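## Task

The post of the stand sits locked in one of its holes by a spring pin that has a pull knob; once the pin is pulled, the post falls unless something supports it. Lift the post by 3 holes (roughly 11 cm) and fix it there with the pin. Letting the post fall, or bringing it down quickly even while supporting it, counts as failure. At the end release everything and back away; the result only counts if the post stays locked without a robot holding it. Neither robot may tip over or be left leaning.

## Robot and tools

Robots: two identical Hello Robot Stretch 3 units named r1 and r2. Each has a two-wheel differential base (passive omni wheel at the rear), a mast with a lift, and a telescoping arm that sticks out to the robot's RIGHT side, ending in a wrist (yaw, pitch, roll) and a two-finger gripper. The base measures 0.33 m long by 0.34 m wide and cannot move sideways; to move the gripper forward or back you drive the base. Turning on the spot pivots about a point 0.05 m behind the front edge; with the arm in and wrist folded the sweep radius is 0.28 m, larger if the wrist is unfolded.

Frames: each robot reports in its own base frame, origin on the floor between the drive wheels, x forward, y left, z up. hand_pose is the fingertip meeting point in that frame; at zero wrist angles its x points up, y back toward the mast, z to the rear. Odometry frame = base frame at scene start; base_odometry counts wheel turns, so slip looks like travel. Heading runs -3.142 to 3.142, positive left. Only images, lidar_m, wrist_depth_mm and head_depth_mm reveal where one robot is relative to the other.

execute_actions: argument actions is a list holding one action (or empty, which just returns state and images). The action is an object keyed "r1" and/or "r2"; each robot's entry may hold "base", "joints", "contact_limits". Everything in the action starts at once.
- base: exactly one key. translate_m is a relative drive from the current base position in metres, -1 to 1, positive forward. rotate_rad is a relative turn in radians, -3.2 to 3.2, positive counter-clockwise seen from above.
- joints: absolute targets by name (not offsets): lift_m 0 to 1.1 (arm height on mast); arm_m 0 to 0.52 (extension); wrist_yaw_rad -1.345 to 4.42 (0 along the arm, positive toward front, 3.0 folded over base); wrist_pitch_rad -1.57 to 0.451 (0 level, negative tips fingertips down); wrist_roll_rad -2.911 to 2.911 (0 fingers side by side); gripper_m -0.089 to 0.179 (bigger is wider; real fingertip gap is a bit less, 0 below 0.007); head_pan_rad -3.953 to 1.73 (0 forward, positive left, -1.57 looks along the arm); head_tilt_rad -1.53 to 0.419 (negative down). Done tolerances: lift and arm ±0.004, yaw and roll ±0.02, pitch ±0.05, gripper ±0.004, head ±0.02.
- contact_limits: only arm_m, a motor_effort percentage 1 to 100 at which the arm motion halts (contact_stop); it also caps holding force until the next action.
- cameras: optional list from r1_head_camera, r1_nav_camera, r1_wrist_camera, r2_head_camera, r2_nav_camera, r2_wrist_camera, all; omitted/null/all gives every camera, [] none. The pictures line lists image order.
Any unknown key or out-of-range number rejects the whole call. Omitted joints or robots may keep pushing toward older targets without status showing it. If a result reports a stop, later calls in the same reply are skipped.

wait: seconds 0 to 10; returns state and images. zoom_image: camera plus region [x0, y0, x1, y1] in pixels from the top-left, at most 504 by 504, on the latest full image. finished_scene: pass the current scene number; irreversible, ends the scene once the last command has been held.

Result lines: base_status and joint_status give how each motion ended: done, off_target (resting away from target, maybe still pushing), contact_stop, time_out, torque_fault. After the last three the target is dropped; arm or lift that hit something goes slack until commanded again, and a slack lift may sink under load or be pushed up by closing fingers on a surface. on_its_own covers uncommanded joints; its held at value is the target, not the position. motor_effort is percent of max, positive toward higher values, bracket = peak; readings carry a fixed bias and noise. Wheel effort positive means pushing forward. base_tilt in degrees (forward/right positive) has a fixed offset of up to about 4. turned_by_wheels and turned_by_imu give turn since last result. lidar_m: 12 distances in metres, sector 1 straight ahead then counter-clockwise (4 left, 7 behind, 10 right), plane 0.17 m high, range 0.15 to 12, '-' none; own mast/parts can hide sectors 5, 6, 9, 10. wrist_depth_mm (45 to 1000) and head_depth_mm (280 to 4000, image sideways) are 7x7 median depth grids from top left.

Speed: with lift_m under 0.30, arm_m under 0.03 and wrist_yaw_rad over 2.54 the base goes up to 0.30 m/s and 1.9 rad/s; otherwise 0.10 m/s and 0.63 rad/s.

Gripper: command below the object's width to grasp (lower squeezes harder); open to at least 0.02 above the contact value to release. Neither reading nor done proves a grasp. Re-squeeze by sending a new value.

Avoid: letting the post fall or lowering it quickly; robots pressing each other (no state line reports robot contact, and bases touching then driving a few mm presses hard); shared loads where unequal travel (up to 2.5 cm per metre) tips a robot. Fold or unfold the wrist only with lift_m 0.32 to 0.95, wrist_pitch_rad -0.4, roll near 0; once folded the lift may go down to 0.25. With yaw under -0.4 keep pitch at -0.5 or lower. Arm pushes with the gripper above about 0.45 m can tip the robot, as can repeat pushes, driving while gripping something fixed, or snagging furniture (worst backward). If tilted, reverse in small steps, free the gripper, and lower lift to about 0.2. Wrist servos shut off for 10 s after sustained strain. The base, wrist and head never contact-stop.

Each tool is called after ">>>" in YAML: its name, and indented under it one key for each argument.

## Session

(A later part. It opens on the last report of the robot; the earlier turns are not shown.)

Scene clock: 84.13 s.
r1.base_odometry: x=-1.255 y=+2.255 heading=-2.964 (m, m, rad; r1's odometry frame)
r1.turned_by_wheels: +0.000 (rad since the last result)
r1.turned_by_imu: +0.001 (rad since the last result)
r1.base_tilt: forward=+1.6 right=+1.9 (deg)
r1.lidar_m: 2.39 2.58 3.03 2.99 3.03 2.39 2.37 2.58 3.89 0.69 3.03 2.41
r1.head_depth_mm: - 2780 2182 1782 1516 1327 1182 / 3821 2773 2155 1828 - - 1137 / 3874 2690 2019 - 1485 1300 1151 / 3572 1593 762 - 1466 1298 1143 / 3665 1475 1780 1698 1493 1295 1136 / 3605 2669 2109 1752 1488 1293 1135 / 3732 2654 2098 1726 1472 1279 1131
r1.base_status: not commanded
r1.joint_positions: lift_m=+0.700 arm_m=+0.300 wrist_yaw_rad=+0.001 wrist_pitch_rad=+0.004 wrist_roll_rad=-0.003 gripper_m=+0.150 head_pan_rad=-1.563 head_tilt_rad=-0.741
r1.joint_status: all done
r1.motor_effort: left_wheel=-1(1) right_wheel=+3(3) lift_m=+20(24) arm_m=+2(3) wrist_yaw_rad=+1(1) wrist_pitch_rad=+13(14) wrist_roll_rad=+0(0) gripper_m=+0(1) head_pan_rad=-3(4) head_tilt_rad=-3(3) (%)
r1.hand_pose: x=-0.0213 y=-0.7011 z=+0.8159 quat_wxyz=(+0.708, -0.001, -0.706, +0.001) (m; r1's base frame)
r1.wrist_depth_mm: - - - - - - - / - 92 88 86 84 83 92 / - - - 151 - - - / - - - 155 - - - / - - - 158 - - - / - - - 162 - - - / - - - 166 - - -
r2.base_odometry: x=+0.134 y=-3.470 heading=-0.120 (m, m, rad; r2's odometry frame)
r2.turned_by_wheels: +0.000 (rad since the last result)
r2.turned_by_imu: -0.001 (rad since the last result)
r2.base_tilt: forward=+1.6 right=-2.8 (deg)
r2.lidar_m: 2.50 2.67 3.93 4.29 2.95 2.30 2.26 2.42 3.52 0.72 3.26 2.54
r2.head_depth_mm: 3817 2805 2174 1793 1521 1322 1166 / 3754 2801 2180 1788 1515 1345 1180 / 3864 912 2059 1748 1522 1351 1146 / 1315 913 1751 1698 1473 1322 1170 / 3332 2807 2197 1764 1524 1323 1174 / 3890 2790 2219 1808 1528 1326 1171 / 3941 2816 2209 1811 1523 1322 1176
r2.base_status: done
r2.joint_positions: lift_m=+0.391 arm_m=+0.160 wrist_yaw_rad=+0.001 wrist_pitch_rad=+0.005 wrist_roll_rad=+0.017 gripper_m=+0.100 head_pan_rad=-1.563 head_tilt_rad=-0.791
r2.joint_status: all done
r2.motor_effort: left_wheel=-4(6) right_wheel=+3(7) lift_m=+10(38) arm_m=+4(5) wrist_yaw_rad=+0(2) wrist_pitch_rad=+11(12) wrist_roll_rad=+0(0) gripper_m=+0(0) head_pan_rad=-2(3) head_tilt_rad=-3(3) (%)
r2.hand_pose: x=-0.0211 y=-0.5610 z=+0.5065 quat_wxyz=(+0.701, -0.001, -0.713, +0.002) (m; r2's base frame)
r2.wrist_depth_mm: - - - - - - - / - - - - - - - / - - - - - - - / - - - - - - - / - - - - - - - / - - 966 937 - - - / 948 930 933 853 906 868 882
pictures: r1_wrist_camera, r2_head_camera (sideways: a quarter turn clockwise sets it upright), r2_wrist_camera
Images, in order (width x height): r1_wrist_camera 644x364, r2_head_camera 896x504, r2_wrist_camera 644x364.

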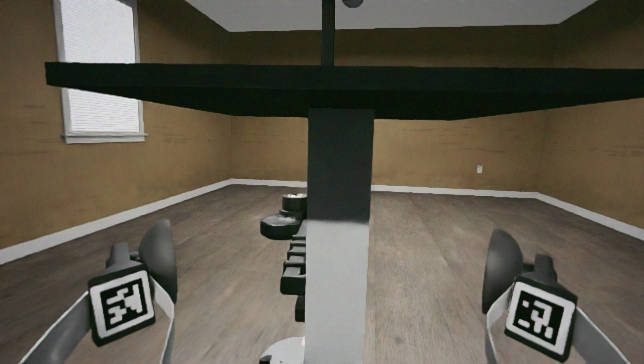

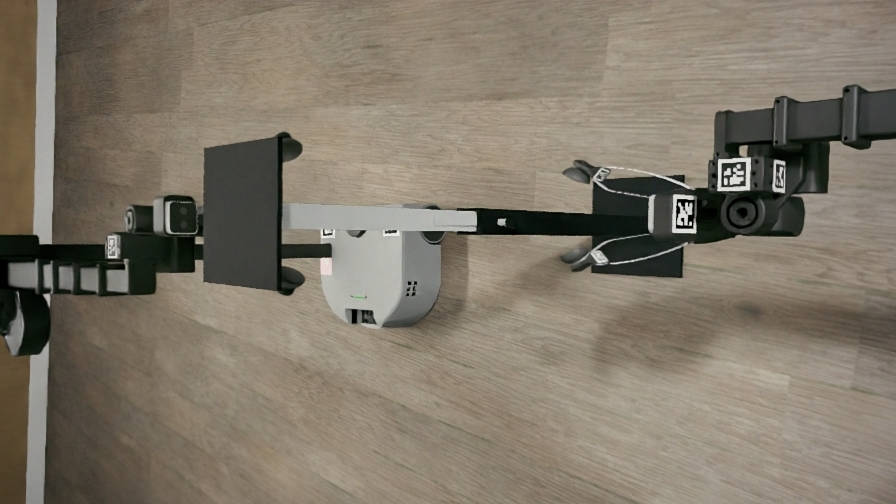

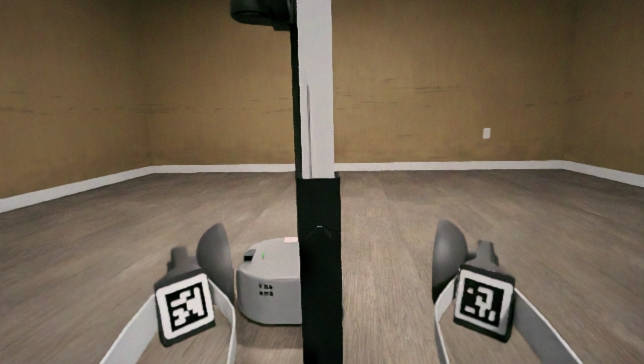

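>>> execute_actions:
  actions:
    - {"r1":{"base":{"translate_m":-0.004},"joints":{"arm_m":0.31,"gripper_m":0.06}},"r2":{"base":{"translate_m":0.01},"joints":{"arm_m":0.25,"lift_m":0.355,"wrist_roll_rad":0}}}
  cameras: ["r2_head_camera","r1_wrist_camera","r2_wrist_camera"]

>>> zoom_image:
  camera: "r2_head_camera"
  region: [400,140,640,290]

Scene clock: 94.23 s.
r1.base_odometry: x=-1.251 y=+2.255 heading=-2.964 (m, m, rad; r1's odometry frame)
r1.turned_by_wheels: +0.000 (rad since the last result)
r1.turned_by_imu: +0.001 (rad since the last result)
r1.base_tilt: forward=+1.7 right=+1.9 (deg)
r1.lidar_m: 2.39 2.59 3.02 2.99 3.03 2.39 2.36 2.57 3.89 0.69 3.05 2.43
r1.head_depth_mm: - 2795 2169 1798 1511 1332 1180 / 3873 2746 2178 1813 - - 1133 / 3883 2744 2079 - 1476 1302 1146 / 3380 1563 727 - 1441 1295 1146 / 3714 1482 1760 1712 1474 1293 1155 / 3744 2692 2107 1736 1473 1281 1138 / 3564 2662 2102 1731 1477 1275 1136
r1.base_status: done
r1.joint_positions: lift_m=+0.700 arm_m=+0.310 wrist_yaw_rad=+0.001 wrist_pitch_rad=+0.004 wrist_roll_rad=-0.003 gripper_m=+0.060 head_pan_rad=-1.563 head_tilt_rad=-0.741
r1.joint_status: all done
r1.motor_effort: left_wheel=-1(5) right_wheel=+2(4) lift_m=+20(20) arm_m=+2(2) wrist_yaw_rad=+0(1) wrist_pitch_rad=+13(13) wrist_roll_rad=+0(0) gripper_m=+0(91) head_pan_rad=-4(4) head_tilt_rad=-3(3) (%)
r1.hand_pose: x=-0.0213 y=-0.7111 z=+0.8159 quat_wxyz=(+0.708, -0.001, -0.706, +0.001) (m; r1's base frame)
r1.wrist_depth_mm: - - - - - - - / - 78 77 75 74 77 73 / - - - 141 - - - / - - - 145 - - - / - - - 148 - - - / - - - 152 - - - / - - - 155 - - -
r2.base_odometry: x=+0.143 y=-3.471 heading=-0.120 (m, m, rad; r2's odometry frame)
r2.turned_by_wheels: +0.000 (rad since the last result)
r2.turned_by_imu: -0.001 (rad since the last result)
r2.base_tilt: forward=+1.6 right=-2.8 (deg)
r2.lidar_m: 2.49 2.66 3.90 4.31 2.96 2.31 2.27 2.43 3.57 0.72 3.24 2.53
r2.head_depth_mm: 3739 2781 2180 1795 1524 1316 1166 / 3812 2772 2182 1789 1522 1329 1175 / 3806 898 2005 1751 1482 - 1167 / 1320 920 1806 1699 1484 1308 1168 / 3560 2816 2166 1742 1527 1322 1170 / 3871 2802 2214 1808 1521 1322 1175 / 3895 2823 2194 1800 1524 1323 1166
r2.base_status: done
r2.joint_positions: lift_m=+0.356 arm_m=+0.250 wrist_yaw_rad=+0.001 wrist_pitch_rad=+0.005 wrist_roll_rad=+0.006 gripper_m=+0.100 head_pan_rad=-1.563 head_tilt_rad=-0.791
r2.joint_status: all done
r2.motor_effort: left_wheel=-3(6) right_wheel=+3(7) lift_m=+10(9) arm_m=+4(2) wrist_yaw_rad=-1(1) wrist_pitch_rad=+11(11) wrist_roll_rad=-2(1) gripper_m=+0(0) head_pan_rad=-2(3) head_tilt_rad=-4(2) (%)
r2.hand_pose: x=-0.0211 y=-0.6510 z=+0.4716 quat_wxyz=(+0.705, -0.001, -0.709, +0.002) (m; r2's base frame)
r2.wrist_depth_mm: - - - 225 - - - / - - - 226 - - - / - - - 232 - - - / - - - 232 - - - / - - - 238 - - - / - - 873 244 - - - / 863 871 882 250 905 822 835
pictures: r1_wrist_camera, r2_head_camera (sideways: a quarter turn clockwise sets it upright), r2_wrist_camera
Images, in order (width x height): r1_wrist_camera 644x364, r2_head_camera 896x504, r2_wrist_camera 644x364.

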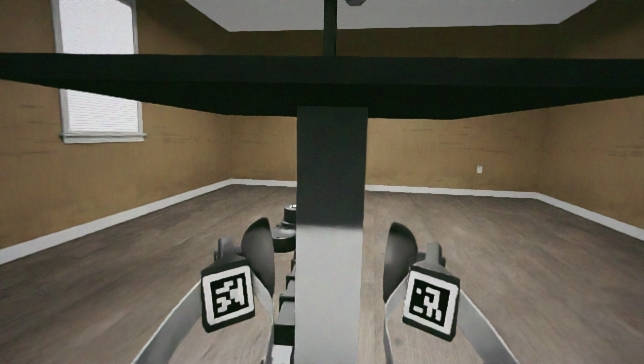

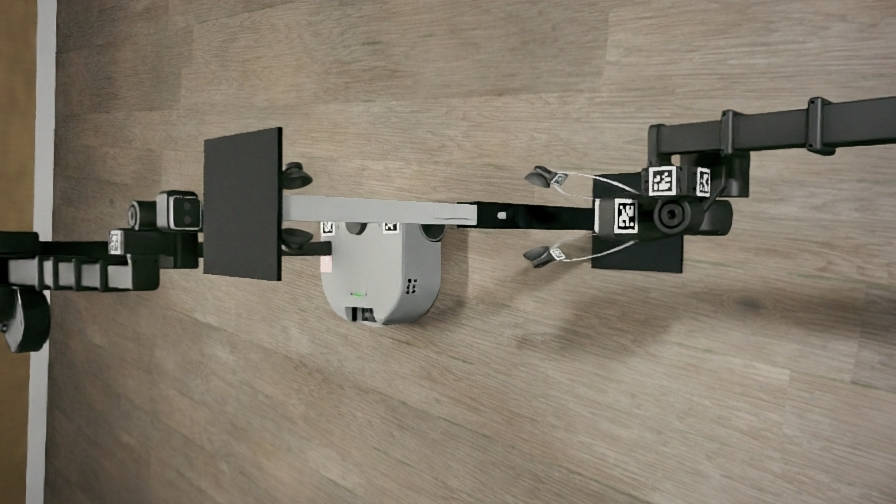

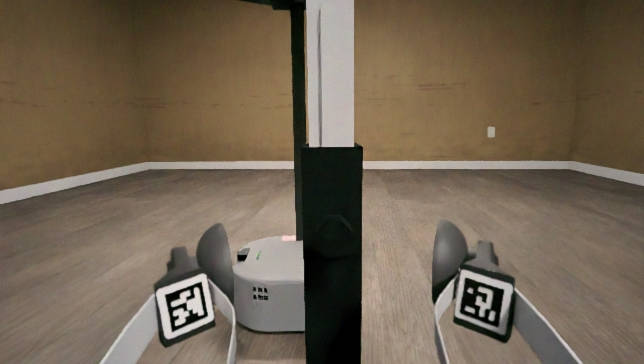

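Region (400, 140, 640, 290) of r2_head_camera's 896x504 image, scaled by 2.100, with more detail than that image has; it fills the top 315 rows of this view, and the rest is white.

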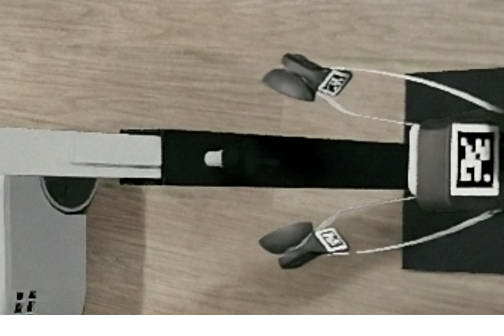

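>>> execute_actions:
  actions:
    - {"r1":{"joints":{"lift_m":0.715}},"r2":{"joints":{"arm_m":0.29,"gripper_m":0.065}}}
  cameras: ["r2_head_camera","r1_wrist_camera","r2_wrist_camera"]

>>> zoom_image:
  camera: "r2_head_camera"
  region: [440,160,600,260]

>>> zoom_image:
  camera: "r2_wrist_camera"
  region: [230,150,450,330]

Scene clock: 101.67 s.
r1.base_odometry: x=-1.251 y=+2.255 heading=-2.964 (m, m, rad; r1's odometry frame)
r1.turned_by_wheels: +0.000 (rad since the last result)
r1.turned_by_imu: +0.001 (rad since the last result)
r1.base_tilt: forward=+1.6 right=+1.8 (deg)
r1.lidar_m: 2.39 2.59 3.03 2.98 3.03 2.38 2.36 2.57 3.90 0.69 3.03 2.41
r1.head_depth_mm: - 2823 2187 1787 1503 1331 - / 3803 2780 2188 1814 - - 1154 / 3793 2748 2108 - 1512 1298 1148 / 3426 1567 725 - 1459 1301 1147 / 3687 1508 1751 1693 1487 1292 1146 / 3707 2654 2086 1722 1472 1284 1136 / 3645 2647 2099 1740 1478 1294 1138
r1.base_status: not commanded
r1.joint_positions: lift_m=+0.715 arm_m=+0.310 wrist_yaw_rad=+0.001 wrist_pitch_rad=+0.004 wrist_roll_rad=-0.003 gripper_m=+0.060 head_pan_rad=-1.563 head_tilt_rad=-0.741
r1.joint_status: all done
r1.motor_effort: left_wheel=+0(1) right_wheel=+2(2) lift_m=+28(28) arm_m=+3(3) wrist_yaw_rad=-1(0) wrist_pitch_rad=+13(13) wrist_roll_rad=+0(0) gripper_m=-1(1) head_pan_rad=-4(4) head_tilt_rad=-3(3) (%)
r1.hand_pose: x=-0.0213 y=-0.7111 z=+0.8305 quat_wxyz=(+0.708, -0.001, -0.706, +0.001) (m; r1's base frame)
r1.wrist_depth_mm: - - - - - - - / - - - - - - - / - 80 79 142 - 75 74 / - - - 144 - - - / - - - 148 - - - / - - - 151 - - - / - - - 156 - - -
r2.base_odometry: x=+0.143 y=-3.471 heading=-0.120 (m, m, rad; r2's odometry frame)
r2.turned_by_wheels: +0.000 (rad since the last result)
r2.turned_by_imu: +0.000 (rad since the last result)
r2.base_tilt: forward=+1.7 right=-2.9 (deg)
r2.lidar_m: 2.49 2.65 3.93 4.31 2.97 2.32 2.27 2.43 3.57 0.72 3.25 2.53
r2.head_depth_mm: 3801 2808 2182 1782 1516 1315 1167 / 3802 2769 2183 1783 1524 1329 1165 / 3860 885 2004 1758 1519 1268 1164 / 1239 923 1809 1713 1512 1315 1165 / 3499 2827 2179 1758 1521 1321 1171 / 3941 2834 2195 1804 1516 1321 1168 / 3940 2818 2183 1798 1521 1329 1174
r2.base_status: not commanded
r2.joint_positions: lift_m=+0.356 arm_m=+0.290 wrist_yaw_rad=+0.001 wrist_pitch_rad=+0.005 wrist_roll_rad=+0.006 gripper_m=+0.065 head_pan_rad=-1.563 head_tilt_rad=-0.791
r2.joint_status: all done
r2.motor_effort: left_wheel=-4(4) right_wheel=+3(3) lift_m=+10(11) arm_m=+4(3) wrist_yaw_rad=-1(1) wrist_pitch_rad=+11(11) wrist_roll_rad=-2(2) gripper_m=+0(98) head_pan_rad=-3(2) head_tilt_rad=-3(3) (%)
r2.hand_pose: x=-0.0211 y=-0.6910 z=+0.4716 quat_wxyz=(+0.705, -0.001, -0.709, +0.002) (m; r2's base frame)
r2.wrist_depth_mm: - - - 185 - - - / - - - 189 - - - / - - - 195 - - - / - - - 190 - - - / - - - 195 - - - / - - - 200 - - - / 886 896 838 206 880 865 874
pictures: r1_wrist_camera, r2_head_camera (sideways: a quarter turn clockwise sets it upright), r2_wrist_camera
Images, in order (width x height): r1_wrist_camera 644x364, r2_head_camera 896x504, r2_wrist_camera 644x364.

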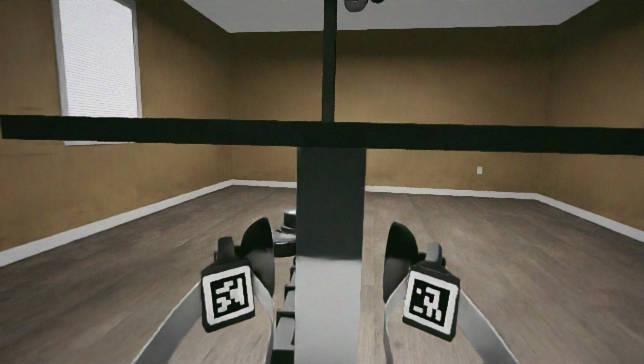

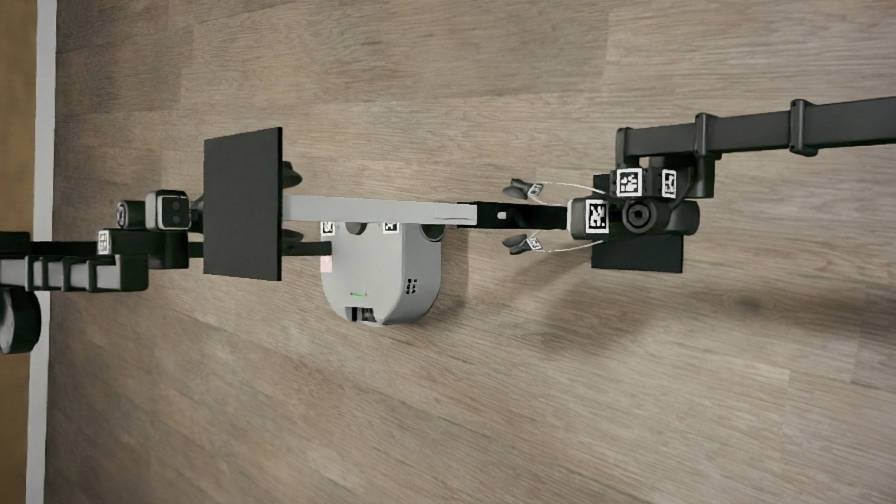

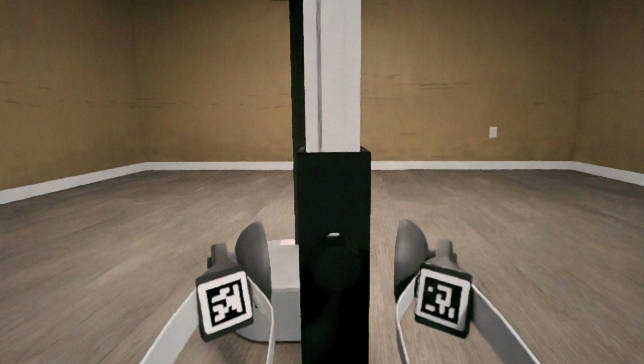

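Region (440, 160, 600, 260) of r2_head_camera's 896x504 image, scaled by 3.150, with more detail than that image has; it fills the top 315 rows of this view, and the rest is white.

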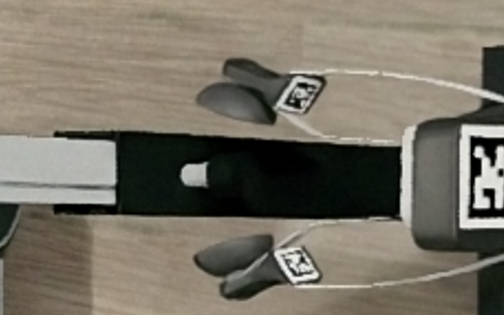

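Region (230, 150, 450, 330) of r2_wrist_camera's 644x364 image, scaled by 2.291; it fills the top 412 rows of this view, and the rest is white.

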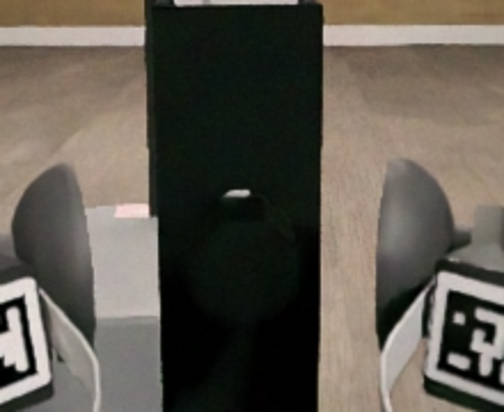

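>>> execute_actions:
  actions:
    - {"r1":{"joints":{"lift_m":0.745}},"r2":{"joints":{"gripper_m":-0.03}}}
  cameras: []

>>> execute_actions:
  actions:
    - {"r1":{"joints":{"gripper_m":-0.04}}}
  cameras: []

>>> execute_actions:
  actions:
    - {"r1":{"joints":{"lift_m":0.753}}}
  cameras: ["r2_head_camera","r1_wrist_camera","r2_wrist_camera"]

Scene clock: 114.13 s.
r1.base_odometry: x=-1.251 y=+2.255 heading=-2.964 (m, m, rad; r1's odometry frame)
r1.turned_by_wheels: +0.000 (rad since the last result)
r1.turned_by_imu: +0.001 (rad since the last result)
r1.base_tilt: forward=+1.6 right=+1.9 (deg)
r1.lidar_m: 2.39 2.59 3.04 2.98 3.02 2.39 2.36 2.57 3.90 0.69 3.05 2.41
r1.head_depth_mm: - 2752 2183 1789 1519 - - / 3766 2778 2172 1888 - 1300 1148 / 3800 2713 2163 - 1503 1302 1140 / 3408 1559 708 1626 1462 1294 1142 / 3667 1507 1747 1699 1487 1290 1137 / 3664 2703 2110 1742 1484 1284 1142 / 3680 2633 2106 1726 1482 1286 1133
r1.base_status: not commanded
r1.joint_positions: lift_m=+0.745 arm_m=+0.310 wrist_yaw_rad=+0.001 wrist_pitch_rad=+0.004 wrist_roll_rad=-0.003 gripper_m=+0.060 head_pan_rad=-1.563 head_tilt_rad=-0.741
r1.joint_status: all done
r1.motor_effort: left_wheel=-1(2) right_wheel=+2(3) lift_m=+28(29) arm_m=+2(2) wrist_yaw_rad=+0(0) wrist_pitch_rad=+13(13) wrist_roll_rad=+0(0) gripper_m=+0(0) head_pan_rad=-3(4) head_tilt_rad=-3(3) (%)
r1.hand_pose: x=-0.0213 y=-0.7111 z=+0.8605 quat_wxyz=(+0.708, -0.001, -0.706, +0.001) (m; r1's base frame)
r1.wrist_depth_mm: - - - - - - - / - - - - - - - / - - - - - - - / - - 178 186 194 - - / - 86 88 90 92 94 107 / - - - 151 81 - - / - - - 155 - - -
r2.base_odometry: x=+0.143 y=-3.471 heading=-0.120 (m, m, rad; r2's odometry frame)
r2.turned_by_wheels: +0.000 (rad since the last result)
r2.turned_by_imu: -0.001 (rad since the last result)
r2.base_tilt: forward=+1.6 right=-2.9 (deg)
r2.lidar_m: 2.48 2.66 3.90 4.28 2.96 2.31 2.27 2.43 3.56 0.72 3.25 2.53
r2.head_depth_mm: 3758 2766 2170 1782 1516 1317 1168 / 3834 2785 2182 1793 1521 1330 1162 / 3872 865 2061 1746 1523 1277 1168 / 1019 932 1862 1706 1521 1313 1171 / 3714 2816 2201 1753 1522 1326 1167 / 3908 2819 2218 1799 1525 1331 1171 / 3914 2786 2200 1809 1527 1323 1170
r2.base_status: not commanded
r2.joint_positions: lift_m=+0.356 arm_m=+0.290 wrist_yaw_rad=-0.003 wrist_pitch_rad=+0.005 wrist_roll_rad=+0.006 gripper_m=-0.029 head_pan_rad=-1.563 head_tilt_rad=-0.791
r2.joint_status: all done
r2.motor_effort: left_wheel=-5(5) right_wheel=+5(5) lift_m=+10(10) arm_m=+3(5) wrist_yaw_rad=+3(4) wrist_pitch_rad=+11(11) wrist_roll_rad=-2(2) gripper_m=-22(100) head_pan_rad=-2(2) head_tilt_rad=-4(4) (%)
r2.hand_pose: x=-0.0223 y=-0.6912 z=+0.4717 quat_wxyz=(+0.705, -0.003, -0.709, +0.000) (m; r2's base frame)
r2.wrist_depth_mm: - - - 185 - - - / - - - 189 - - - / - - - 194 - - - / - - - 191 - - - / - - - 190 - - - / - - - 160 - - - / 867 899 829 207 833 877 856
pictures: none
No camera images: the call's "cameras" was empty. Leave "cameras" out to get every camera's image.

Scene clock: 115.63 s.
r1.base_odometry: x=-1.251 y=+2.255 heading=-2.964 (m, m, rad; r1's odometry frame)
r1.turned_by_wheels: +0.000 (rad since the last result)
r1.turned_by_imu: +0.000 (rad since the last result)
r1.base_tilt: forward=+1.6 right=+2.0 (deg)
r1.lidar_m: 2.39 2.59 3.02 2.99 3.05 2.39 2.36 2.57 3.89 0.69 3.03 2.42
r1.head_depth_mm: - 2764 2164 1793 1514 - - / 3859 2759 2190 1881 - 1299 1152 / 3723 2741 2181 - 1494 1306 1145 / 3361 1559 709 1623 1459 1295 1144 / 3736 1495 1757 1695 1476 1291 1144 / 3587 2641 2090 1731 1474 1290 1134 / 3705 2649 2127 1734 1469 1280 1140
r1.base_status: not commanded
r1.joint_positions: lift_m=+0.745 arm_m=+0.310 wrist_yaw_rad=+0.001 wrist_pitch_rad=+0.005 wrist_roll_rad=-0.003 gripper_m=-0.039 head_pan_rad=-1.563 head_tilt_rad=-0.741
r1.joint_status: all done
r1.motor_effort: left_wheel=-1(0) right_wheel=+2(3) lift_m=+28(28) arm_m=-4(2) wrist_yaw_rad=+0(0) wrist_pitch_rad=+13(13) wrist_roll_rad=+0(0) gripper_m=-25(100) head_pan_rad=-4(4) head_tilt_rad=-4(4) (%)
r1.hand_pose: x=-0.0213 y=-0.7115 z=+0.8607 quat_wxyz=(+0.708, -0.001, -0.706, +0.002) (m; r1's base frame)
r1.wrist_depth_mm: - - - - - - - / - - - - - - - / - - - - - - - / - - 178 186 194 - - / - 87 88 90 92 95 - / - - - 149 79 - - / - - - 153 - - -
r2.base_odometry: x=+0.143 y=-3.471 heading=-0.120 (m, m, rad; r2's odometry frame)
r2.turned_by_wheels: +0.000 (rad since the last result)
r2.turned_by_imu: +0.000 (rad since the last result)
r2.base_tilt: forward=+1.6 right=-2.8 (deg)
r2.lidar_m: 2.49 2.65 3.88 4.28 2.97 2.31 2.27 2.43 3.56 0.72 3.26 2.53
r2.head_depth_mm: 3803 2774 2184 1790 1516 1306 1166 / 3831 2793 2175 1797 1513 1329 1163 / 3851 864 2056 1739 1521 1270 1167 / 1019 931 1857 1705 1522 1323 1170 / 3700 2798 2201 1762 1522 1323 1168 / 3935 2798 2182 1802 1526 1323 1169 / 3891 2827 2192 1814 1533 1329 1172
r2.base_status: not commanded
r2.joint_positions: lift_m=+0.356 arm_m=+0.290 wrist_yaw_rad=-0.003 wrist_pitch_rad=+0.005 wrist_roll_rad=+0.006 gripper_m=-0.029 head_pan_rad=-1.563 head_tilt_rad=-0.791
r2.joint_status: not commanded
r2.motor_effort: left_wheel=-5(6) right_wheel=+5(5) lift_m=+10(10) arm_m=+2(2) wrist_yaw_rad=+3(4) wrist_pitch_rad=+11(11) wrist_roll_rad=-2(2) gripper_m=-22(23) head_pan_rad=-3(2) head_tilt_rad=-3(3) (%)
r2.hand_pose: x=-0.0223 y=-0.6912 z=+0.4717 quat_wxyz=(+0.705, -0.003, -0.709, +0.000) (m; r2's base frame)
r2.wrist_depth_mm: - - - 185 - - - / - - - 190 - - - / - - - 196 - - - / - - - 189 - - - / - - - 191 - - - / - - - 160 - - - / 923 887 830 205 821 876 865
pictures: none
No camera images: the call's "cameras" was empty. Leave "cameras" out to get every camera's image.

Scene clock: 116.33 s.
r1.base_odometry: x=-1.251 y=+2.255 heading=-2.964 (m, m, rad; r1's odometry frame)
r1.turned_by_wheels: +0.000 (rad since the last result)
r1.turned_by_imu: +0.000 (rad since the last result)
r1.base_tilt: forward=+1.6 right=+2.0 (deg)
r1.lidar_m: 2.39 2.59 3.05 2.98 3.04 2.39 2.36 2.58 3.89 0.69 3.04 2.42
r1.head_depth_mm: - 2776 2177 1779 1541 - - / 3788 2781 2214 - - 1315 1155 / 3835 2735 2150 1680 1499 1303 1152 / 3387 1594 712 1629 1465 1296 1146 / 3719 1502 1764 1687 1485 1294 1144 / 3630 2676 2086 1729 1486 1282 1140 / 3643 2659 2096 1716 1475 1279 1133
r1.base_status: not commanded
r1.joint_positions: lift_m=+0.753 arm_m=+0.310 wrist_yaw_rad=+0.001 wrist_pitch_rad=-0.021 wrist_roll_rad=-0.003 gripper_m=-0.036 head_pan_rad=-1.563 head_tilt_rad=-0.741
r1.joint_status: all done
r1.motor_effort: left_wheel=-1(0) right_wheel=+2(2) lift_m=+31(31) arm_m=-5(5) wrist_yaw_rad=-1(0) wrist_pitch_rad=+26(27) wrist_roll_rad=+0(0) gripper_m=-23(24) head_pan_rad=-4(4) head_tilt_rad=-4(3) (%)
r1.hand_pose: x=-0.0213 y=-0.7109 z=+0.8618 quat_wxyz=(+0.708, +0.008, -0.706, -0.008) (m; r1's base frame)
r1.wrist_depth_mm: - - - - - - - / - - - - - - - / - - - - - - - / - - 175 181 189 - - / - 93 95 96 98 100 - / - - 82 81 79 78 79 / - - - 155 - - -
r2.base_odometry: x=+0.143 y=-3.471 heading=-0.120 (m, m, rad; r2's odometry frame)
r2.turned_by_wheels: +0.000 (rad since the last result)
r2.turned_by_imu: +0.000 (rad since the last result)
r2.base_tilt: forward=+1.7 right=-2.8 (deg)
r2.lidar_m: 2.49 2.66 3.90 4.31 2.96 2.31 2.27 2.43 3.55 0.72 3.24 2.52
r2.head_depth_mm: 3765 2799 2155 1789 1519 1309 1167 / 3805 2776 2174 1790 1516 1328 1162 / 3858 862 2052 1747 1517 1268 1163 / 1001 930 1863 1703 1520 1320 1167 / 3694 2782 2202 1749 1524 1324 1174 / 3901 2803 2206 1802 1523 1324 1172 / 3922 2808 2208 1787 1531 1324 1168
r2.base_status: not commanded
r2.joint_positions: lift_m=+0.356 arm_m=+0.290 wrist_yaw_rad=-0.003 wrist_pitch_rad=+0.005 wrist_roll_rad=+0.006 gripper_m=-0.029 head_pan_rad=-1.563 head_tilt_rad=-0.791
r2.joint_status: not commanded
r2.motor_effort: left_wheel=-5(5) right_wheel=+5(5) lift_m=+10(10) arm_m=+2(2) wrist_yaw_rad=+4(4) wrist_pitch_rad=+11(11) wrist_roll_rad=-2(2) gripper_m=-23(23) head_pan_rad=-3(3) head_tilt_rad=-3(4) (%)
r2.hand_pose: x=-0.0223 y=-0.6912 z=+0.4718 quat_wxyz=(+0.705, -0.003, -0.709, +0.000) (m; r2's base frame)
r2.wrist_depth_mm: - - - 184 - - - / - - - 190 - - - / - - - 194 - - - / - - - 189 - - - / - - - 191 - - - / - - - 162 - - - / 889 904 844 206 842 865 862
pictures: r1_wrist_camera, r2_head_camera (sideways: a quarter turn clockwise sets it upright), r2_wrist_camera
Images, in order (width x height): r1_wrist_camera 644x364, r2_head_camera 896x504, r2_wrist_camera 644x364.

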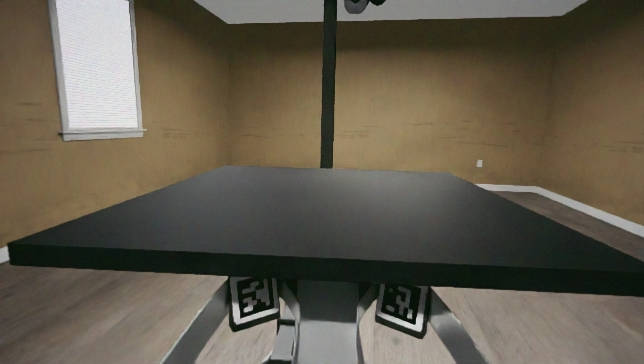

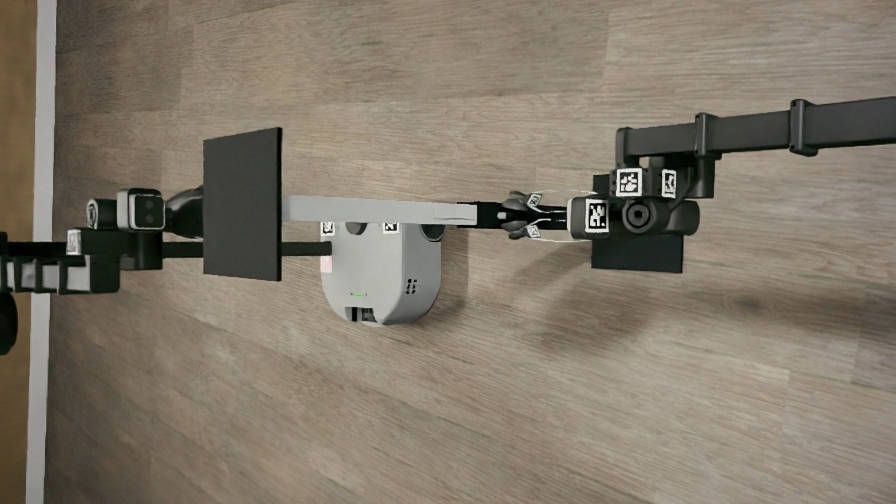

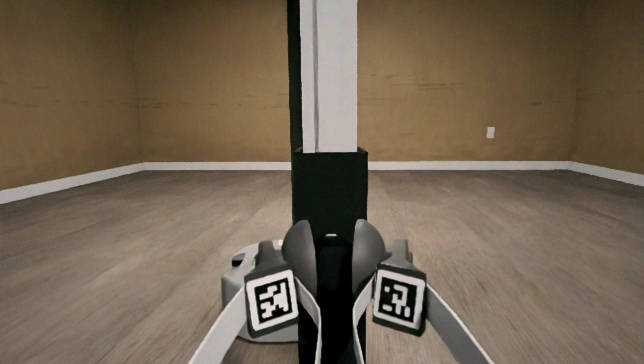

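>>> execute_actions:
  actions:
    - {"r1":{"joints":{"lift_m":0.758}},"r2":{"joints":{"arm_m":0.272}}}
  cameras: ["r2_head_camera","r2_wrist_camera"]

>>> execute_actions:
  actions:
    - {"r1":{"joints":{"lift_m":0.768}}}
  cameras: ["r2_head_camera","r2_wrist_camera"]

Scene clock: 124.63 s.
r1.base_odometry: x=-1.251 y=+2.255 heading=-2.964 (m, m, rad; r1's odometry frame)
r1.turned_by_wheels: +0.000 (rad since the last result)
r1.turned_by_imu: +0.001 (rad since the last result)
r1.base_tilt: forward=+1.6 right=+1.9 (deg)
r1.lidar_m: 2.39 2.58 3.04 2.98 3.00 2.38 2.36 2.58 3.90 0.69 3.06 2.42
r1.head_depth_mm: - 2786 2186 1793 1516 - - / 3778 2731 2214 - - 1297 1151 / 3814 2729 2182 1681 1503 1308 1151 / 3355 1588 712 1636 1466 1301 1147 / 3635 1511 1745 1704 1490 1283 1140 / 3738 2661 2111 1742 1484 1279 1140 / 3702 2676 2089 1735 1472 1279 1136
r1.base_status: not commanded
r1.joint_positions: lift_m=+0.758 arm_m=+0.310 wrist_yaw_rad=+0.001 wrist_pitch_rad=-0.039 wrist_roll_rad=-0.003 gripper_m=-0.029 head_pan_rad=-1.563 head_tilt_rad=-0.741
r1.joint_status: all done
r1.on_its_own: gripper_m is held at -0.030, not at your -0.040, by its stall guard, which is not easing now; wrist_pitch_rad is at rest, and its effort (+34) is outside its rest range (-20 to +32)
r1.motor_effort: left_wheel=+0(1) right_wheel=+2(2) lift_m=+32(31) arm_m=-4(5) wrist_yaw_rad=+0(0) wrist_pitch_rad=+34(35) wrist_roll_rad=+0(0) gripper_m=-22(22) head_pan_rad=-4(3) head_tilt_rad=-3(4) (%)
r1.hand_pose: x=-0.0213 y=-0.7103 z=+0.8623 quat_wxyz=(+0.708, +0.014, -0.706, -0.014) (m; r1's base frame)
r1.wrist_depth_mm: - - - - - - - / - - - - - - - / - - - - - - - / - - 174 179 185 - - / - 96 98 100 102 104 - / - - 82 81 80 81 78 / - - - 157 - - -
r2.base_odometry: x=+0.143 y=-3.471 heading=-0.120 (m, m, rad; r2's odometry frame)
r2.turned_by_wheels: +0.000 (rad since the last result)
r2.turned_by_imu: +0.000 (rad since the last result)
r2.base_tilt: forward=+1.6 right=-2.8 (deg)
r2.lidar_m: 2.49 2.66 3.91 4.28 2.97 2.31 2.27 2.43 3.56 0.72 3.25 2.54
r2.head_depth_mm: 3748 2773 2182 1795 1513 1321 1167 / 3752 2793 2186 1782 1525 1328 1172 / 3843 865 2061 1750 1524 1258 1166 / 988 927 1856 1706 1516 1305 1166 / 3668 2790 2205 1757 1533 1318 1173 / 3904 2844 2198 1798 1522 1330 1170 / 3943 2810 2203 1806 1532 1328 1170
r2.base_status: not commanded
r2.joint_positions: lift_m=+0.356 arm_m=+0.272 wrist_yaw_rad=-0.003 wrist_pitch_rad=+0.006 wrist_roll_rad=+0.006 gripper_m=-0.029 head_pan_rad=-1.563 head_tilt_rad=-0.791
r2.joint_status: all done
r2.motor_effort: left_wheel=-5(5) right_wheel=+5(5) lift_m=+10(10) arm_m=-4(9) wrist_yaw_rad=+3(3) wrist_pitch_rad=+10(11) wrist_roll_rad=-2(2) gripper_m=-18(23) head_pan_rad=-3(2) head_tilt_rad=-3(4) (%)
r2.hand_pose: x=-0.0223 y=-0.6737 z=+0.4720 quat_wxyz=(+0.705, -0.003, -0.709, +0.001) (m; r2's base frame)
r2.wrist_depth_mm: - - - 201 - - - / - - - 205 - - - / - - - 211 - - - / - - - 208 - - - / - - - 211 - - - / - - - - - - - / 911 884 897 226 848 885 874
pictures: r2_head_camera (sideways: a quarter turn clockwise sets it upright), r2_wrist_camera
Images, in order (width x height): r2_head_camera 896x504, r2_wrist_camera 644x364.

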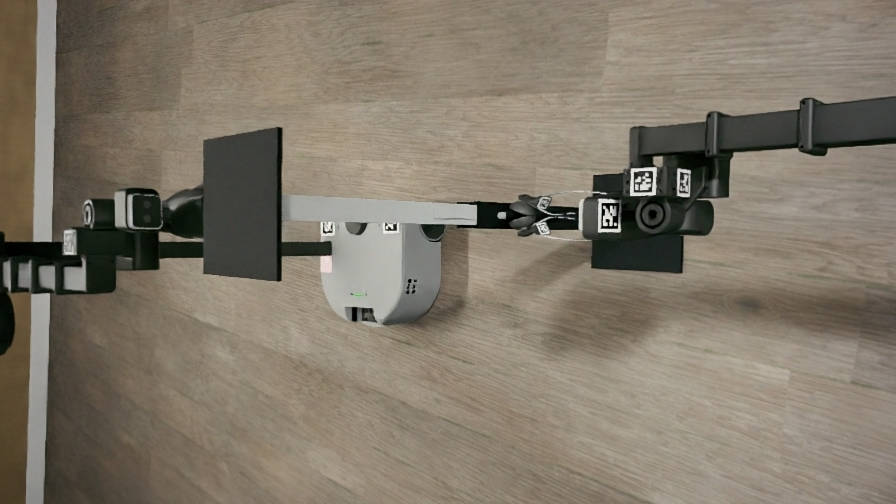

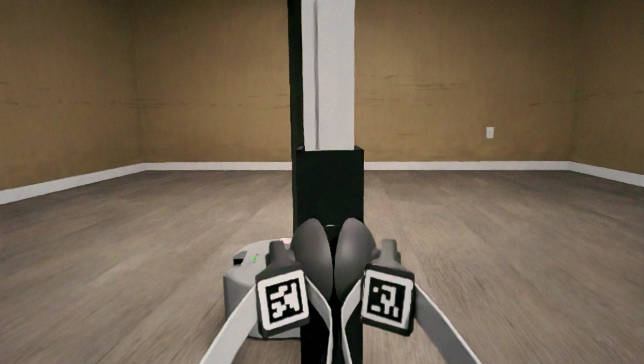

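Scene clock: 125.37 s.
r1.base_odometry: x=-1.251 y=+2.255 heading=-2.964 (m, m, rad; r1's odometry frame)
r1.turned_by_wheels: +0.000 (rad since the last result)
r1.turned_by_imu: +0.000 (rad since the last result)
r1.base_tilt: forward=+1.7 right=+1.9 (deg)
r1.lidar_m: 2.39 2.59 3.03 2.99 3.01 2.38 2.36 2.57 3.89 0.69 3.06 2.42
r1.head_depth_mm: - 2770 2169 1801 1531 - - / 3837 2787 2224 - - 1294 1153 / 3817 2768 2196 1686 1508 1303 1152 / 3318 1603 699 1634 1461 1300 1147 / 3763 1507 1748 1700 1484 1285 1141 / 3655 2652 2108 1732 1476 1282 1136 / 3689 2707 2096 1724 1474 1281 1133
r1.base_status: not commanded
r1.joint_positions: lift_m=+0.767 arm_m=+0.310 wrist_yaw_rad=+0.001 wrist_pitch_rad=-0.072 wrist_roll_rad=-0.003 gripper_m=-0.029 head_pan_rad=-1.563 head_tilt_rad=-0.741
r1.joint_status: all done
r1.on_its_own: gripper_m is held at -0.030, not at your -0.040, by its stall guard, which is not easing now; wrist_pitch_rad is at rest, and its effort (+50) is outside its rest range (-20 to +32)
r1.motor_effort: left_wheel=+0(0) right_wheel=+1(2) lift_m=+34(34) arm_m=-5(5) wrist_yaw_rad=+0(1) wrist_pitch_rad=+50(51) wrist_roll_rad=+0(0) gripper_m=-21(21) head_pan_rad=-4(4) head_tilt_rad=-3(4) (%)
r1.hand_pose: x=-0.0213 y=-0.7091 z=+0.8638 quat_wxyz=(+0.708, +0.026, -0.705, -0.025) (m; r1's base frame)
r1.wrist_depth_mm: - - - - - - - / - - - - - - - / - - - - - - - / - - 174 179 185 - - / - 103 105 107 109 111 - / - 85 84 82 81 80 79 / - - - 161 - - -
r2.base_odometry: x=+0.143 y=-3.471 heading=-0.120 (m, m, rad; r2's odometry frame)
r2.turned_by_wheels: +0.000 (rad since the last result)
r2.turned_by_imu: +0.000 (rad since the last result)
r2.base_tilt: forward=+1.6 right=-2.8 (deg)
r2.lidar_m: 2.49 2.66 3.92 4.29 2.96 2.31 2.27 2.43 3.55 0.72 3.24 2.54
r2.head_depth_mm: 3816 2789 2177 1794 1515 1321 1166 / 3802 2798 2175 1789 1517 1330 1173 / 3899 866 2066 1751 1514 1264 1166 / 933 926 1862 1704 1518 1304 1168 / 3894 2810 2207 1753 1525 1322 1170 / 3934 2826 2183 1806 1532 1319 1172 / 3926 2821 2207 1800 1529 1330 1174
r2.base_status: not commanded
r2.joint_positions: lift_m=+0.356 arm_m=+0.272 wrist_yaw_rad=-0.003 wrist_pitch_rad=+0.006 wrist_roll_rad=+0.006 gripper_m=-0.029 head_pan_rad=-1.563 head_tilt_rad=-0.791
r2.joint_status: not commanded
r2.motor_effort: left_wheel=-6(5) right_wheel=+5(5) lift_m=+10(10) arm_m=-5(4) wrist_yaw_rad=+3(3) wrist_pitch_rad=+10(10) wrist_roll_rad=-2(2) gripper_m=-18(18) head_pan_rad=-3(3) head_tilt_rad=-3(3) (%)
r2.hand_pose: x=-0.0223 y=-0.6737 z=+0.4720 quat_wxyz=(+0.705, -0.003, -0.709, +0.001) (m; r2's base frame)
r2.wrist_depth_mm: - - - 201 - - - / - - - 206 - - - / - - - 210 - - - / - - - 209 - - - / - - - 212 - - - / - - - - - - - / 882 891 872 225 831 872 856
pictures: r2_head_camera (sideways: a quarter turn clockwise sets it upright), r2_wrist_camera
Images, in order (width x height): r2_head_camera 896x504, r2_wrist_camera 644x364.

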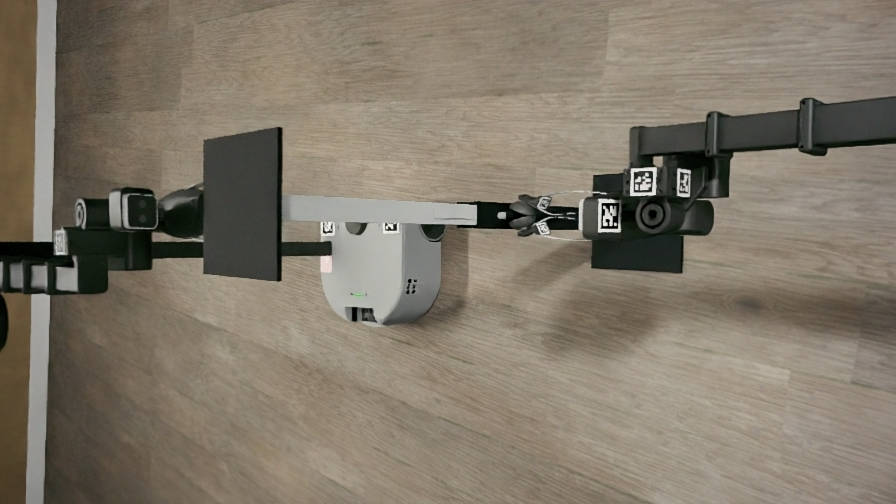

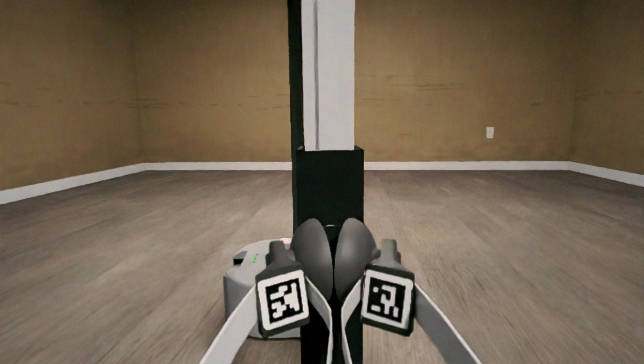

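The knob slipped out of r2's grip, so I'm easing r1's load and regripping deeper.

>>> execute_actions:
  actions:
    - {"r1":{"joints":{"lift_m":0.752}},"r2":{"joints":{"gripper_m":0.045}}}
  cameras: []

>>> execute_actions:
  actions:
    - {"r2":{"joints":{"arm_m":0.302},"contact_limits":{"arm_m":12}}}
  cameras: []

>>> execute_actions:
  actions:
    - {"r2":{"joints":{"gripper_m":-0.04}}}
  cameras: ["r2_head_camera","r2_wrist_camera"]

>>> zoom_image:
  camera: "r2_head_camera"
  region: [440,160,600,260]

Scene clock: 141.43 s.
r1.base_odometry: x=-1.251 y=+2.255 heading=-2.964 (m, m, rad; r1's odometry frame)
r1.turned_by_wheels: +0.000 (rad since the last result)
r1.turned_by_imu: +0.001 (rad since the last result)
r1.base_tilt: forward=+1.6 right=+1.9 (deg)
r1.lidar_m: 2.39 2.59 3.01 2.99 3.03 2.38 2.36 2.57 3.88 0.69 3.04 2.41
r1.head_depth_mm: - 2822 2208 1770 1525 - - / 3884 2792 2230 - - 1309 1159 / 3827 2773 2210 1663 1501 1293 1152 / 3348 1559 710 1645 1477 1298 1139 / 3748 1510 1725 1690 1479 1295 1144 / 3644 2648 2107 1734 1477 1285 1133 / 3631 2691 2117 1735 1471 1282 1134
r1.base_status: not commanded
r1.joint_positions: lift_m=+0.752 arm_m=+0.310 wrist_yaw_rad=+0.001 wrist_pitch_rad=-0.019 wrist_roll_rad=-0.003 gripper_m=-0.029 head_pan_rad=-1.563 head_tilt_rad=-0.741
r1.joint_status: all done
r1.on_its_own: gripper_m is held at -0.030, not at your -0.040, by its stall guard, which is not easing now
r1.motor_effort: left_wheel=-1(1) right_wheel=+1(1) lift_m=+21(31) arm_m=-4(4) wrist_yaw_rad=+0(0) wrist_pitch_rad=+24(50) wrist_roll_rad=+0(0) gripper_m=-21(22) head_pan_rad=-3(3) head_tilt_rad=-4(3) (%)
r1.hand_pose: x=-0.0213 y=-0.7109 z=+0.8619 quat_wxyz=(+0.708, +0.007, -0.706, -0.007) (m; r1's base frame)
r1.wrist_depth_mm: - - - - - - - / - - - - - - - / - - - - - - - / - - 180 186 194 - - / - 94 96 98 100 102 - / - - - 82 80 79 80 / - - - 157 - - -
r2.base_odometry: x=+0.143 y=-3.471 heading=-0.120 (m, m, rad; r2's odometry frame)
r2.turned_by_wheels: +0.000 (rad since the last result)
r2.turned_by_imu: +0.000 (rad since the last result)
r2.base_tilt: forward=+1.6 right=-2.8 (deg)
r2.lidar_m: 2.48 2.66 3.91 4.30 2.96 2.31 2.27 2.42 3.57 0.72 3.26 2.52
r2.head_depth_mm: 3804 2787 2165 1793 1515 1315 1168 / 3780 2769 2163 1800 1521 1337 1178 / 3854 863 2072 1738 1517 1255 1165 / 1003 929 1842 1702 1520 1306 1168 / 3690 2821 2214 1757 1523 1322 1170 / 3927 2814 2212 1811 1519 1323 1171 / 3902 2806 2203 1799 1522 1337 1179
r2.base_status: not commanded
r2.joint_positions: lift_m=+0.356 arm_m=+0.272 wrist_yaw_rad=-0.003 wrist_pitch_rad=+0.006 wrist_roll_rad=+0.006 gripper_m=+0.045 head_pan_rad=-1.563 head_tilt_rad=-0.791
r2.joint_status: all done
r2.motor_effort: left_wheel=-4(5) right_wheel=+4(5) lift_m=+10(10) arm_m=-4(5) wrist_yaw_rad=+3(4) wrist_pitch_rad=+10(10) wrist_roll_rad=-2(2) gripper_m=+0(99) head_pan_rad=-2(3) head_tilt_rad=-3(2) (%)
r2.hand_pose: x=-0.0221 y=-0.6737 z=+0.4720 quat_wxyz=(+0.705, -0.003, -0.709, +0.001) (m; r2's base frame)
r2.wrist_depth_mm: - - - 203 - - - / - - - 206 - - - / - - - 210 - - - / - - - 209 - - - / - - - 210 - - - / - - - 219 - - - / 904 900 844 225 839 852 845
pictures: none
No camera images: the call's "cameras" was empty. Leave "cameras" out to get every camera's image.

Scene clock: 142.63 s.
r1.base_odometry: x=-1.251 y=+2.255 heading=-2.964 (m, m, rad; r1's odometry frame)
r1.turned_by_wheels: +0.000 (rad since the last result)
r1.turned_by_imu: +0.000 (rad since the last result)
r1.base_tilt: forward=+1.6 right=+1.9 (deg)
r1.lidar_m: 2.39 2.58 3.03 2.98 3.05 2.39 2.36 2.57 3.89 0.69 3.05 2.42
r1.head_depth_mm: - 2822 2178 1799 1526 - - / 3928 2807 2210 - - 1311 1159 / 3740 2742 2228 1680 1495 1309 1147 / 3398 1561 713 1620 1471 1290 1145 / 3780 1508 1741 1693 1479 1298 1144 / 3727 2659 2115 1745 1487 1294 1138 / 3673 2629 2082 1720 1475 1279 1133
r1.base_status: not commanded
r1.joint_positions: lift_m=+0.752 arm_m=+0.310 wrist_yaw_rad=+0.001 wrist_pitch_rad=-0.019 wrist_roll_rad=-0.003 gripper_m=-0.029 head_pan_rad=-1.563 head_tilt_rad=-0.741
r1.joint_status: not commanded
r1.on_its_own: gripper_m is held at -0.030, not at your -0.040, by its stall guard, which is not easing now
r1.motor_effort: left_wheel=+0(0) right_wheel=+1(1) lift_m=+21(21) arm_m=-4(3) wrist_yaw_rad=-1(0) wrist_pitch_rad=+24(24) wrist_roll_rad=+0(0) gripper_m=-22(20) head_pan_rad=-4(4) head_tilt_rad=-4(5) (%)
r1.hand_pose: x=-0.0213 y=-0.7109 z=+0.8619 quat_wxyz=(+0.708, +0.007, -0.706, -0.007) (m; r1's base frame)
r1.wrist_depth_mm: - - - - - - - / - - - - - - - / - - - - - - - / - - 179 186 193 - - / - 94 96 98 100 102 - / - - - 82 80 79 80 / - - - 156 - - -
r2.base_odometry: x=+0.143 y=-3.471 heading=-0.120 (m, m, rad; r2's odometry frame)
r2.turned_by_wheels: +0.000 (rad since the last result)
r2.turned_by_imu: +0.000 (rad since the last result)
r2.base_tilt: forward=+1.5 right=-2.9 (deg)
r2.lidar_m: 2.49 2.66 3.90 4.28 2.97 2.31 2.27 2.43 3.57 0.72 3.27 2.52
r2.head_depth_mm: 3753 2787 2165 1793 1518 1309 1168 / 3800 2786 2183 1780 1520 1332 1166 / 3862 865 2053 1749 1534 1267 1167 / 1003 932 1863 1698 1522 1318 1166 / 3708 2797 2185 1754 1526 1322 1172 / - 2811 2193 1801 1524 1324 1166 / 3949 2809 2226 1798 1534 1325 1174
r2.base_status: not commanded
r2.joint_positions: lift_m=+0.356 arm_m=+0.302 wrist_yaw_rad=-0.002 wrist_pitch_rad=+0.006 wrist_roll_rad=+0.006 gripper_m=+0.045 head_pan_rad=-1.563 head_tilt_rad=-0.791
r2.joint_status: all done
r2.motor_effort: left_wheel=-5(5) right_wheel=+4(4) lift_m=+10(10) arm_m=+4(4) wrist_yaw_rad=+2(3) wrist_pitch_rad=+10(10) wrist_roll_rad=-2(2) gripper_m=+0(0) head_pan_rad=-3(3) head_tilt_rad=-3(4) (%)
r2.contact_limits: arm_m 12 (drawing in: default 28, maximum 46; extending or still: default 39, maximum 63)
r2.hand_pose: x=-0.0220 y=-0.7031 z=+0.4720 quat_wxyz=(+0.705, -0.003, -0.709, +0.001) (m; r2's base frame)
r2.wrist_depth_mm: - - - 173 - - - / - - - 178 - - - / - - - 181 - - - / - - - 178 - - - / - - - 181 - - - / - - - 186 - - - / 880 884 844 192 822 858 851
pictures: none
No camera images: the call's "cameras" was empty. Leave "cameras" out to get every camera's image.

Scene clock: 143.97 s.
r1.base_odometry: x=-1.251 y=+2.255 heading=-2.964 (m, m, rad; r1's odometry frame)
r1.turned_by_wheels: +0.000 (rad since the last result)
r1.turned_by_imu: +0.000 (rad since the last result)
r1.base_tilt: forward=+1.7 right=+1.9 (deg)
r1.lidar_m: 2.38 2.59 3.03 2.99 3.02 2.38 2.36 2.58 3.88 0.69 3.04 2.42
r1.head_depth_mm: - 2772 2138 1790 1532 - - / 3833 2782 2216 - - 1311 1155 / 3789 2717 2212 1682 1488 1292 1151 / 3460 1560 711 1631 1465 1292 1149 / 3710 1480 1738 1694 1485 1291 1144 / 3713 2661 2095 1723 1472 1279 1139 / 3701 2644 2088 1731 1481 1275 1125
r1.base_status: not commanded
r1.joint_positions: lift_m=+0.752 arm_m=+0.310 wrist_yaw_rad=+0.001 wrist_pitch_rad=-0.019 wrist_roll_rad=-0.003 gripper_m=-0.029 head_pan_rad=-1.563 head_tilt_rad=-0.741
r1.joint_status: not commanded
r1.on_its_own: gripper_m is held at -0.030, not at your -0.040, by its stall guard, which is not easing now
r1.motor_effort: left_wheel=+0(1) right_wheel=+1(1) lift_m=+21(21) arm_m=-4(4) wrist_yaw_rad=-1(0) wrist_pitch_rad=+25(24) wrist_roll_rad=+0(0) gripper_m=-21(21) head_pan_rad=-4(4) head_tilt_rad=-3(3) (%)
r1.hand_pose: x=-0.0213 y=-0.7109 z=+0.8619 quat_wxyz=(+0.708, +0.007, -0.706, -0.007) (m; r1's base frame)
r1.wrist_depth_mm: - - - - - - - / - - - - - - - / - - - - - - - / - - 180 187 194 - - / - 94 96 98 100 102 - / - - - 82 80 79 80 / - - - 156 - - -
r2.base_odometry: x=+0.143 y=-3.471 heading=-0.120 (m, m, rad; r2's odometry frame)
r2.turned_by_wheels: +0.000 (rad since the last result)
r2.turned_by_imu: +0.000 (rad since the last result)
r2.base_tilt: forward=+1.6 right=-2.9 (deg)
r2.lidar_m: 2.49 2.65 3.90 4.30 2.97 2.31 2.27 2.42 3.55 0.72 3.27 2.53
r2.head_depth_mm: 3794 2807 2164 1778 1520 1323 1164 / 3800 2792 2174 1794 1515 1333 1168 / 3821 864 2061 1754 1536 1269 1163 / 998 932 1850 1703 1527 1320 1168 / 3705 2832 2204 1749 1519 1324 1173 / 3889 2831 2204 1797 1528 1329 1170 / 3870 2837 2206 1806 1528 1326 1174
r2.base_status: not commanded
r2.joint_positions: lift_m=+0.356 arm_m=+0.302 wrist_yaw_rad=-0.003 wrist_pitch_rad=+0.006 wrist_roll_rad=+0.006 gripper_m=-0.039 head_pan_rad=-1.563 head_tilt_rad=-0.791
r2.joint_status: all done
r2.motor_effort: left_wheel=-5(5) right_wheel=+5(5) lift_m=+10(10) arm_m=+4(4) wrist_yaw_rad=+3(2) wrist_pitch_rad=+10(10) wrist_roll_rad=-2(2) gripper_m=-30(100) head_pan_rad=-3(3) head_tilt_rad=-3(3) (%)
r2.hand_pose: x=-0.0221 y=-0.7031 z=+0.4720 quat_wxyz=(+0.705, -0.003, -0.709, +0.001) (m; r2's base frame)
r2.wrist_depth_mm: - - - 173 - - - / - - - 178 - - - / - - - 182 - - - / - - - 178 - - - / - - - 182 - - - / - - - 148 - - - / 899 889 841 193 826 869 861
pictures: r2_head_camera (sideways: a quarter turn clockwise sets it upright), r2_wrist_camera
Images, in order (width x height): r2_head_camera 896x504, r2_wrist_camera 644x364.

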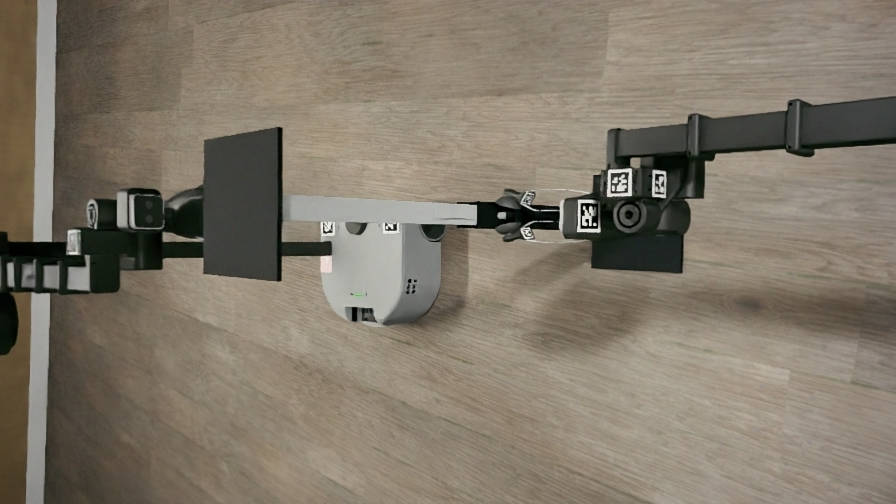

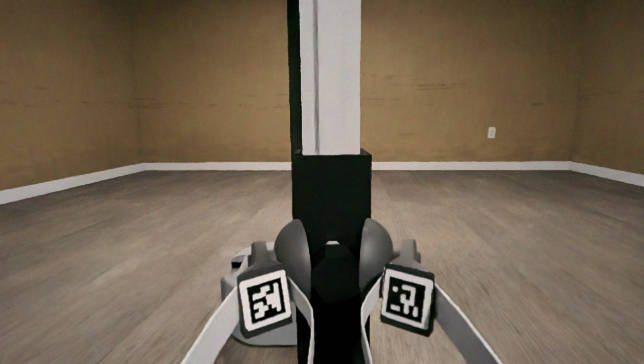

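Region (440, 160, 600, 260) of r2_head_camera's 896x504 image, scaled by 3.150, with more detail than that image has; it fills the top 315 rows of this view, and the rest is white.

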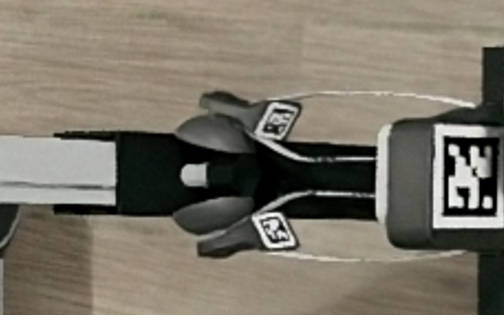

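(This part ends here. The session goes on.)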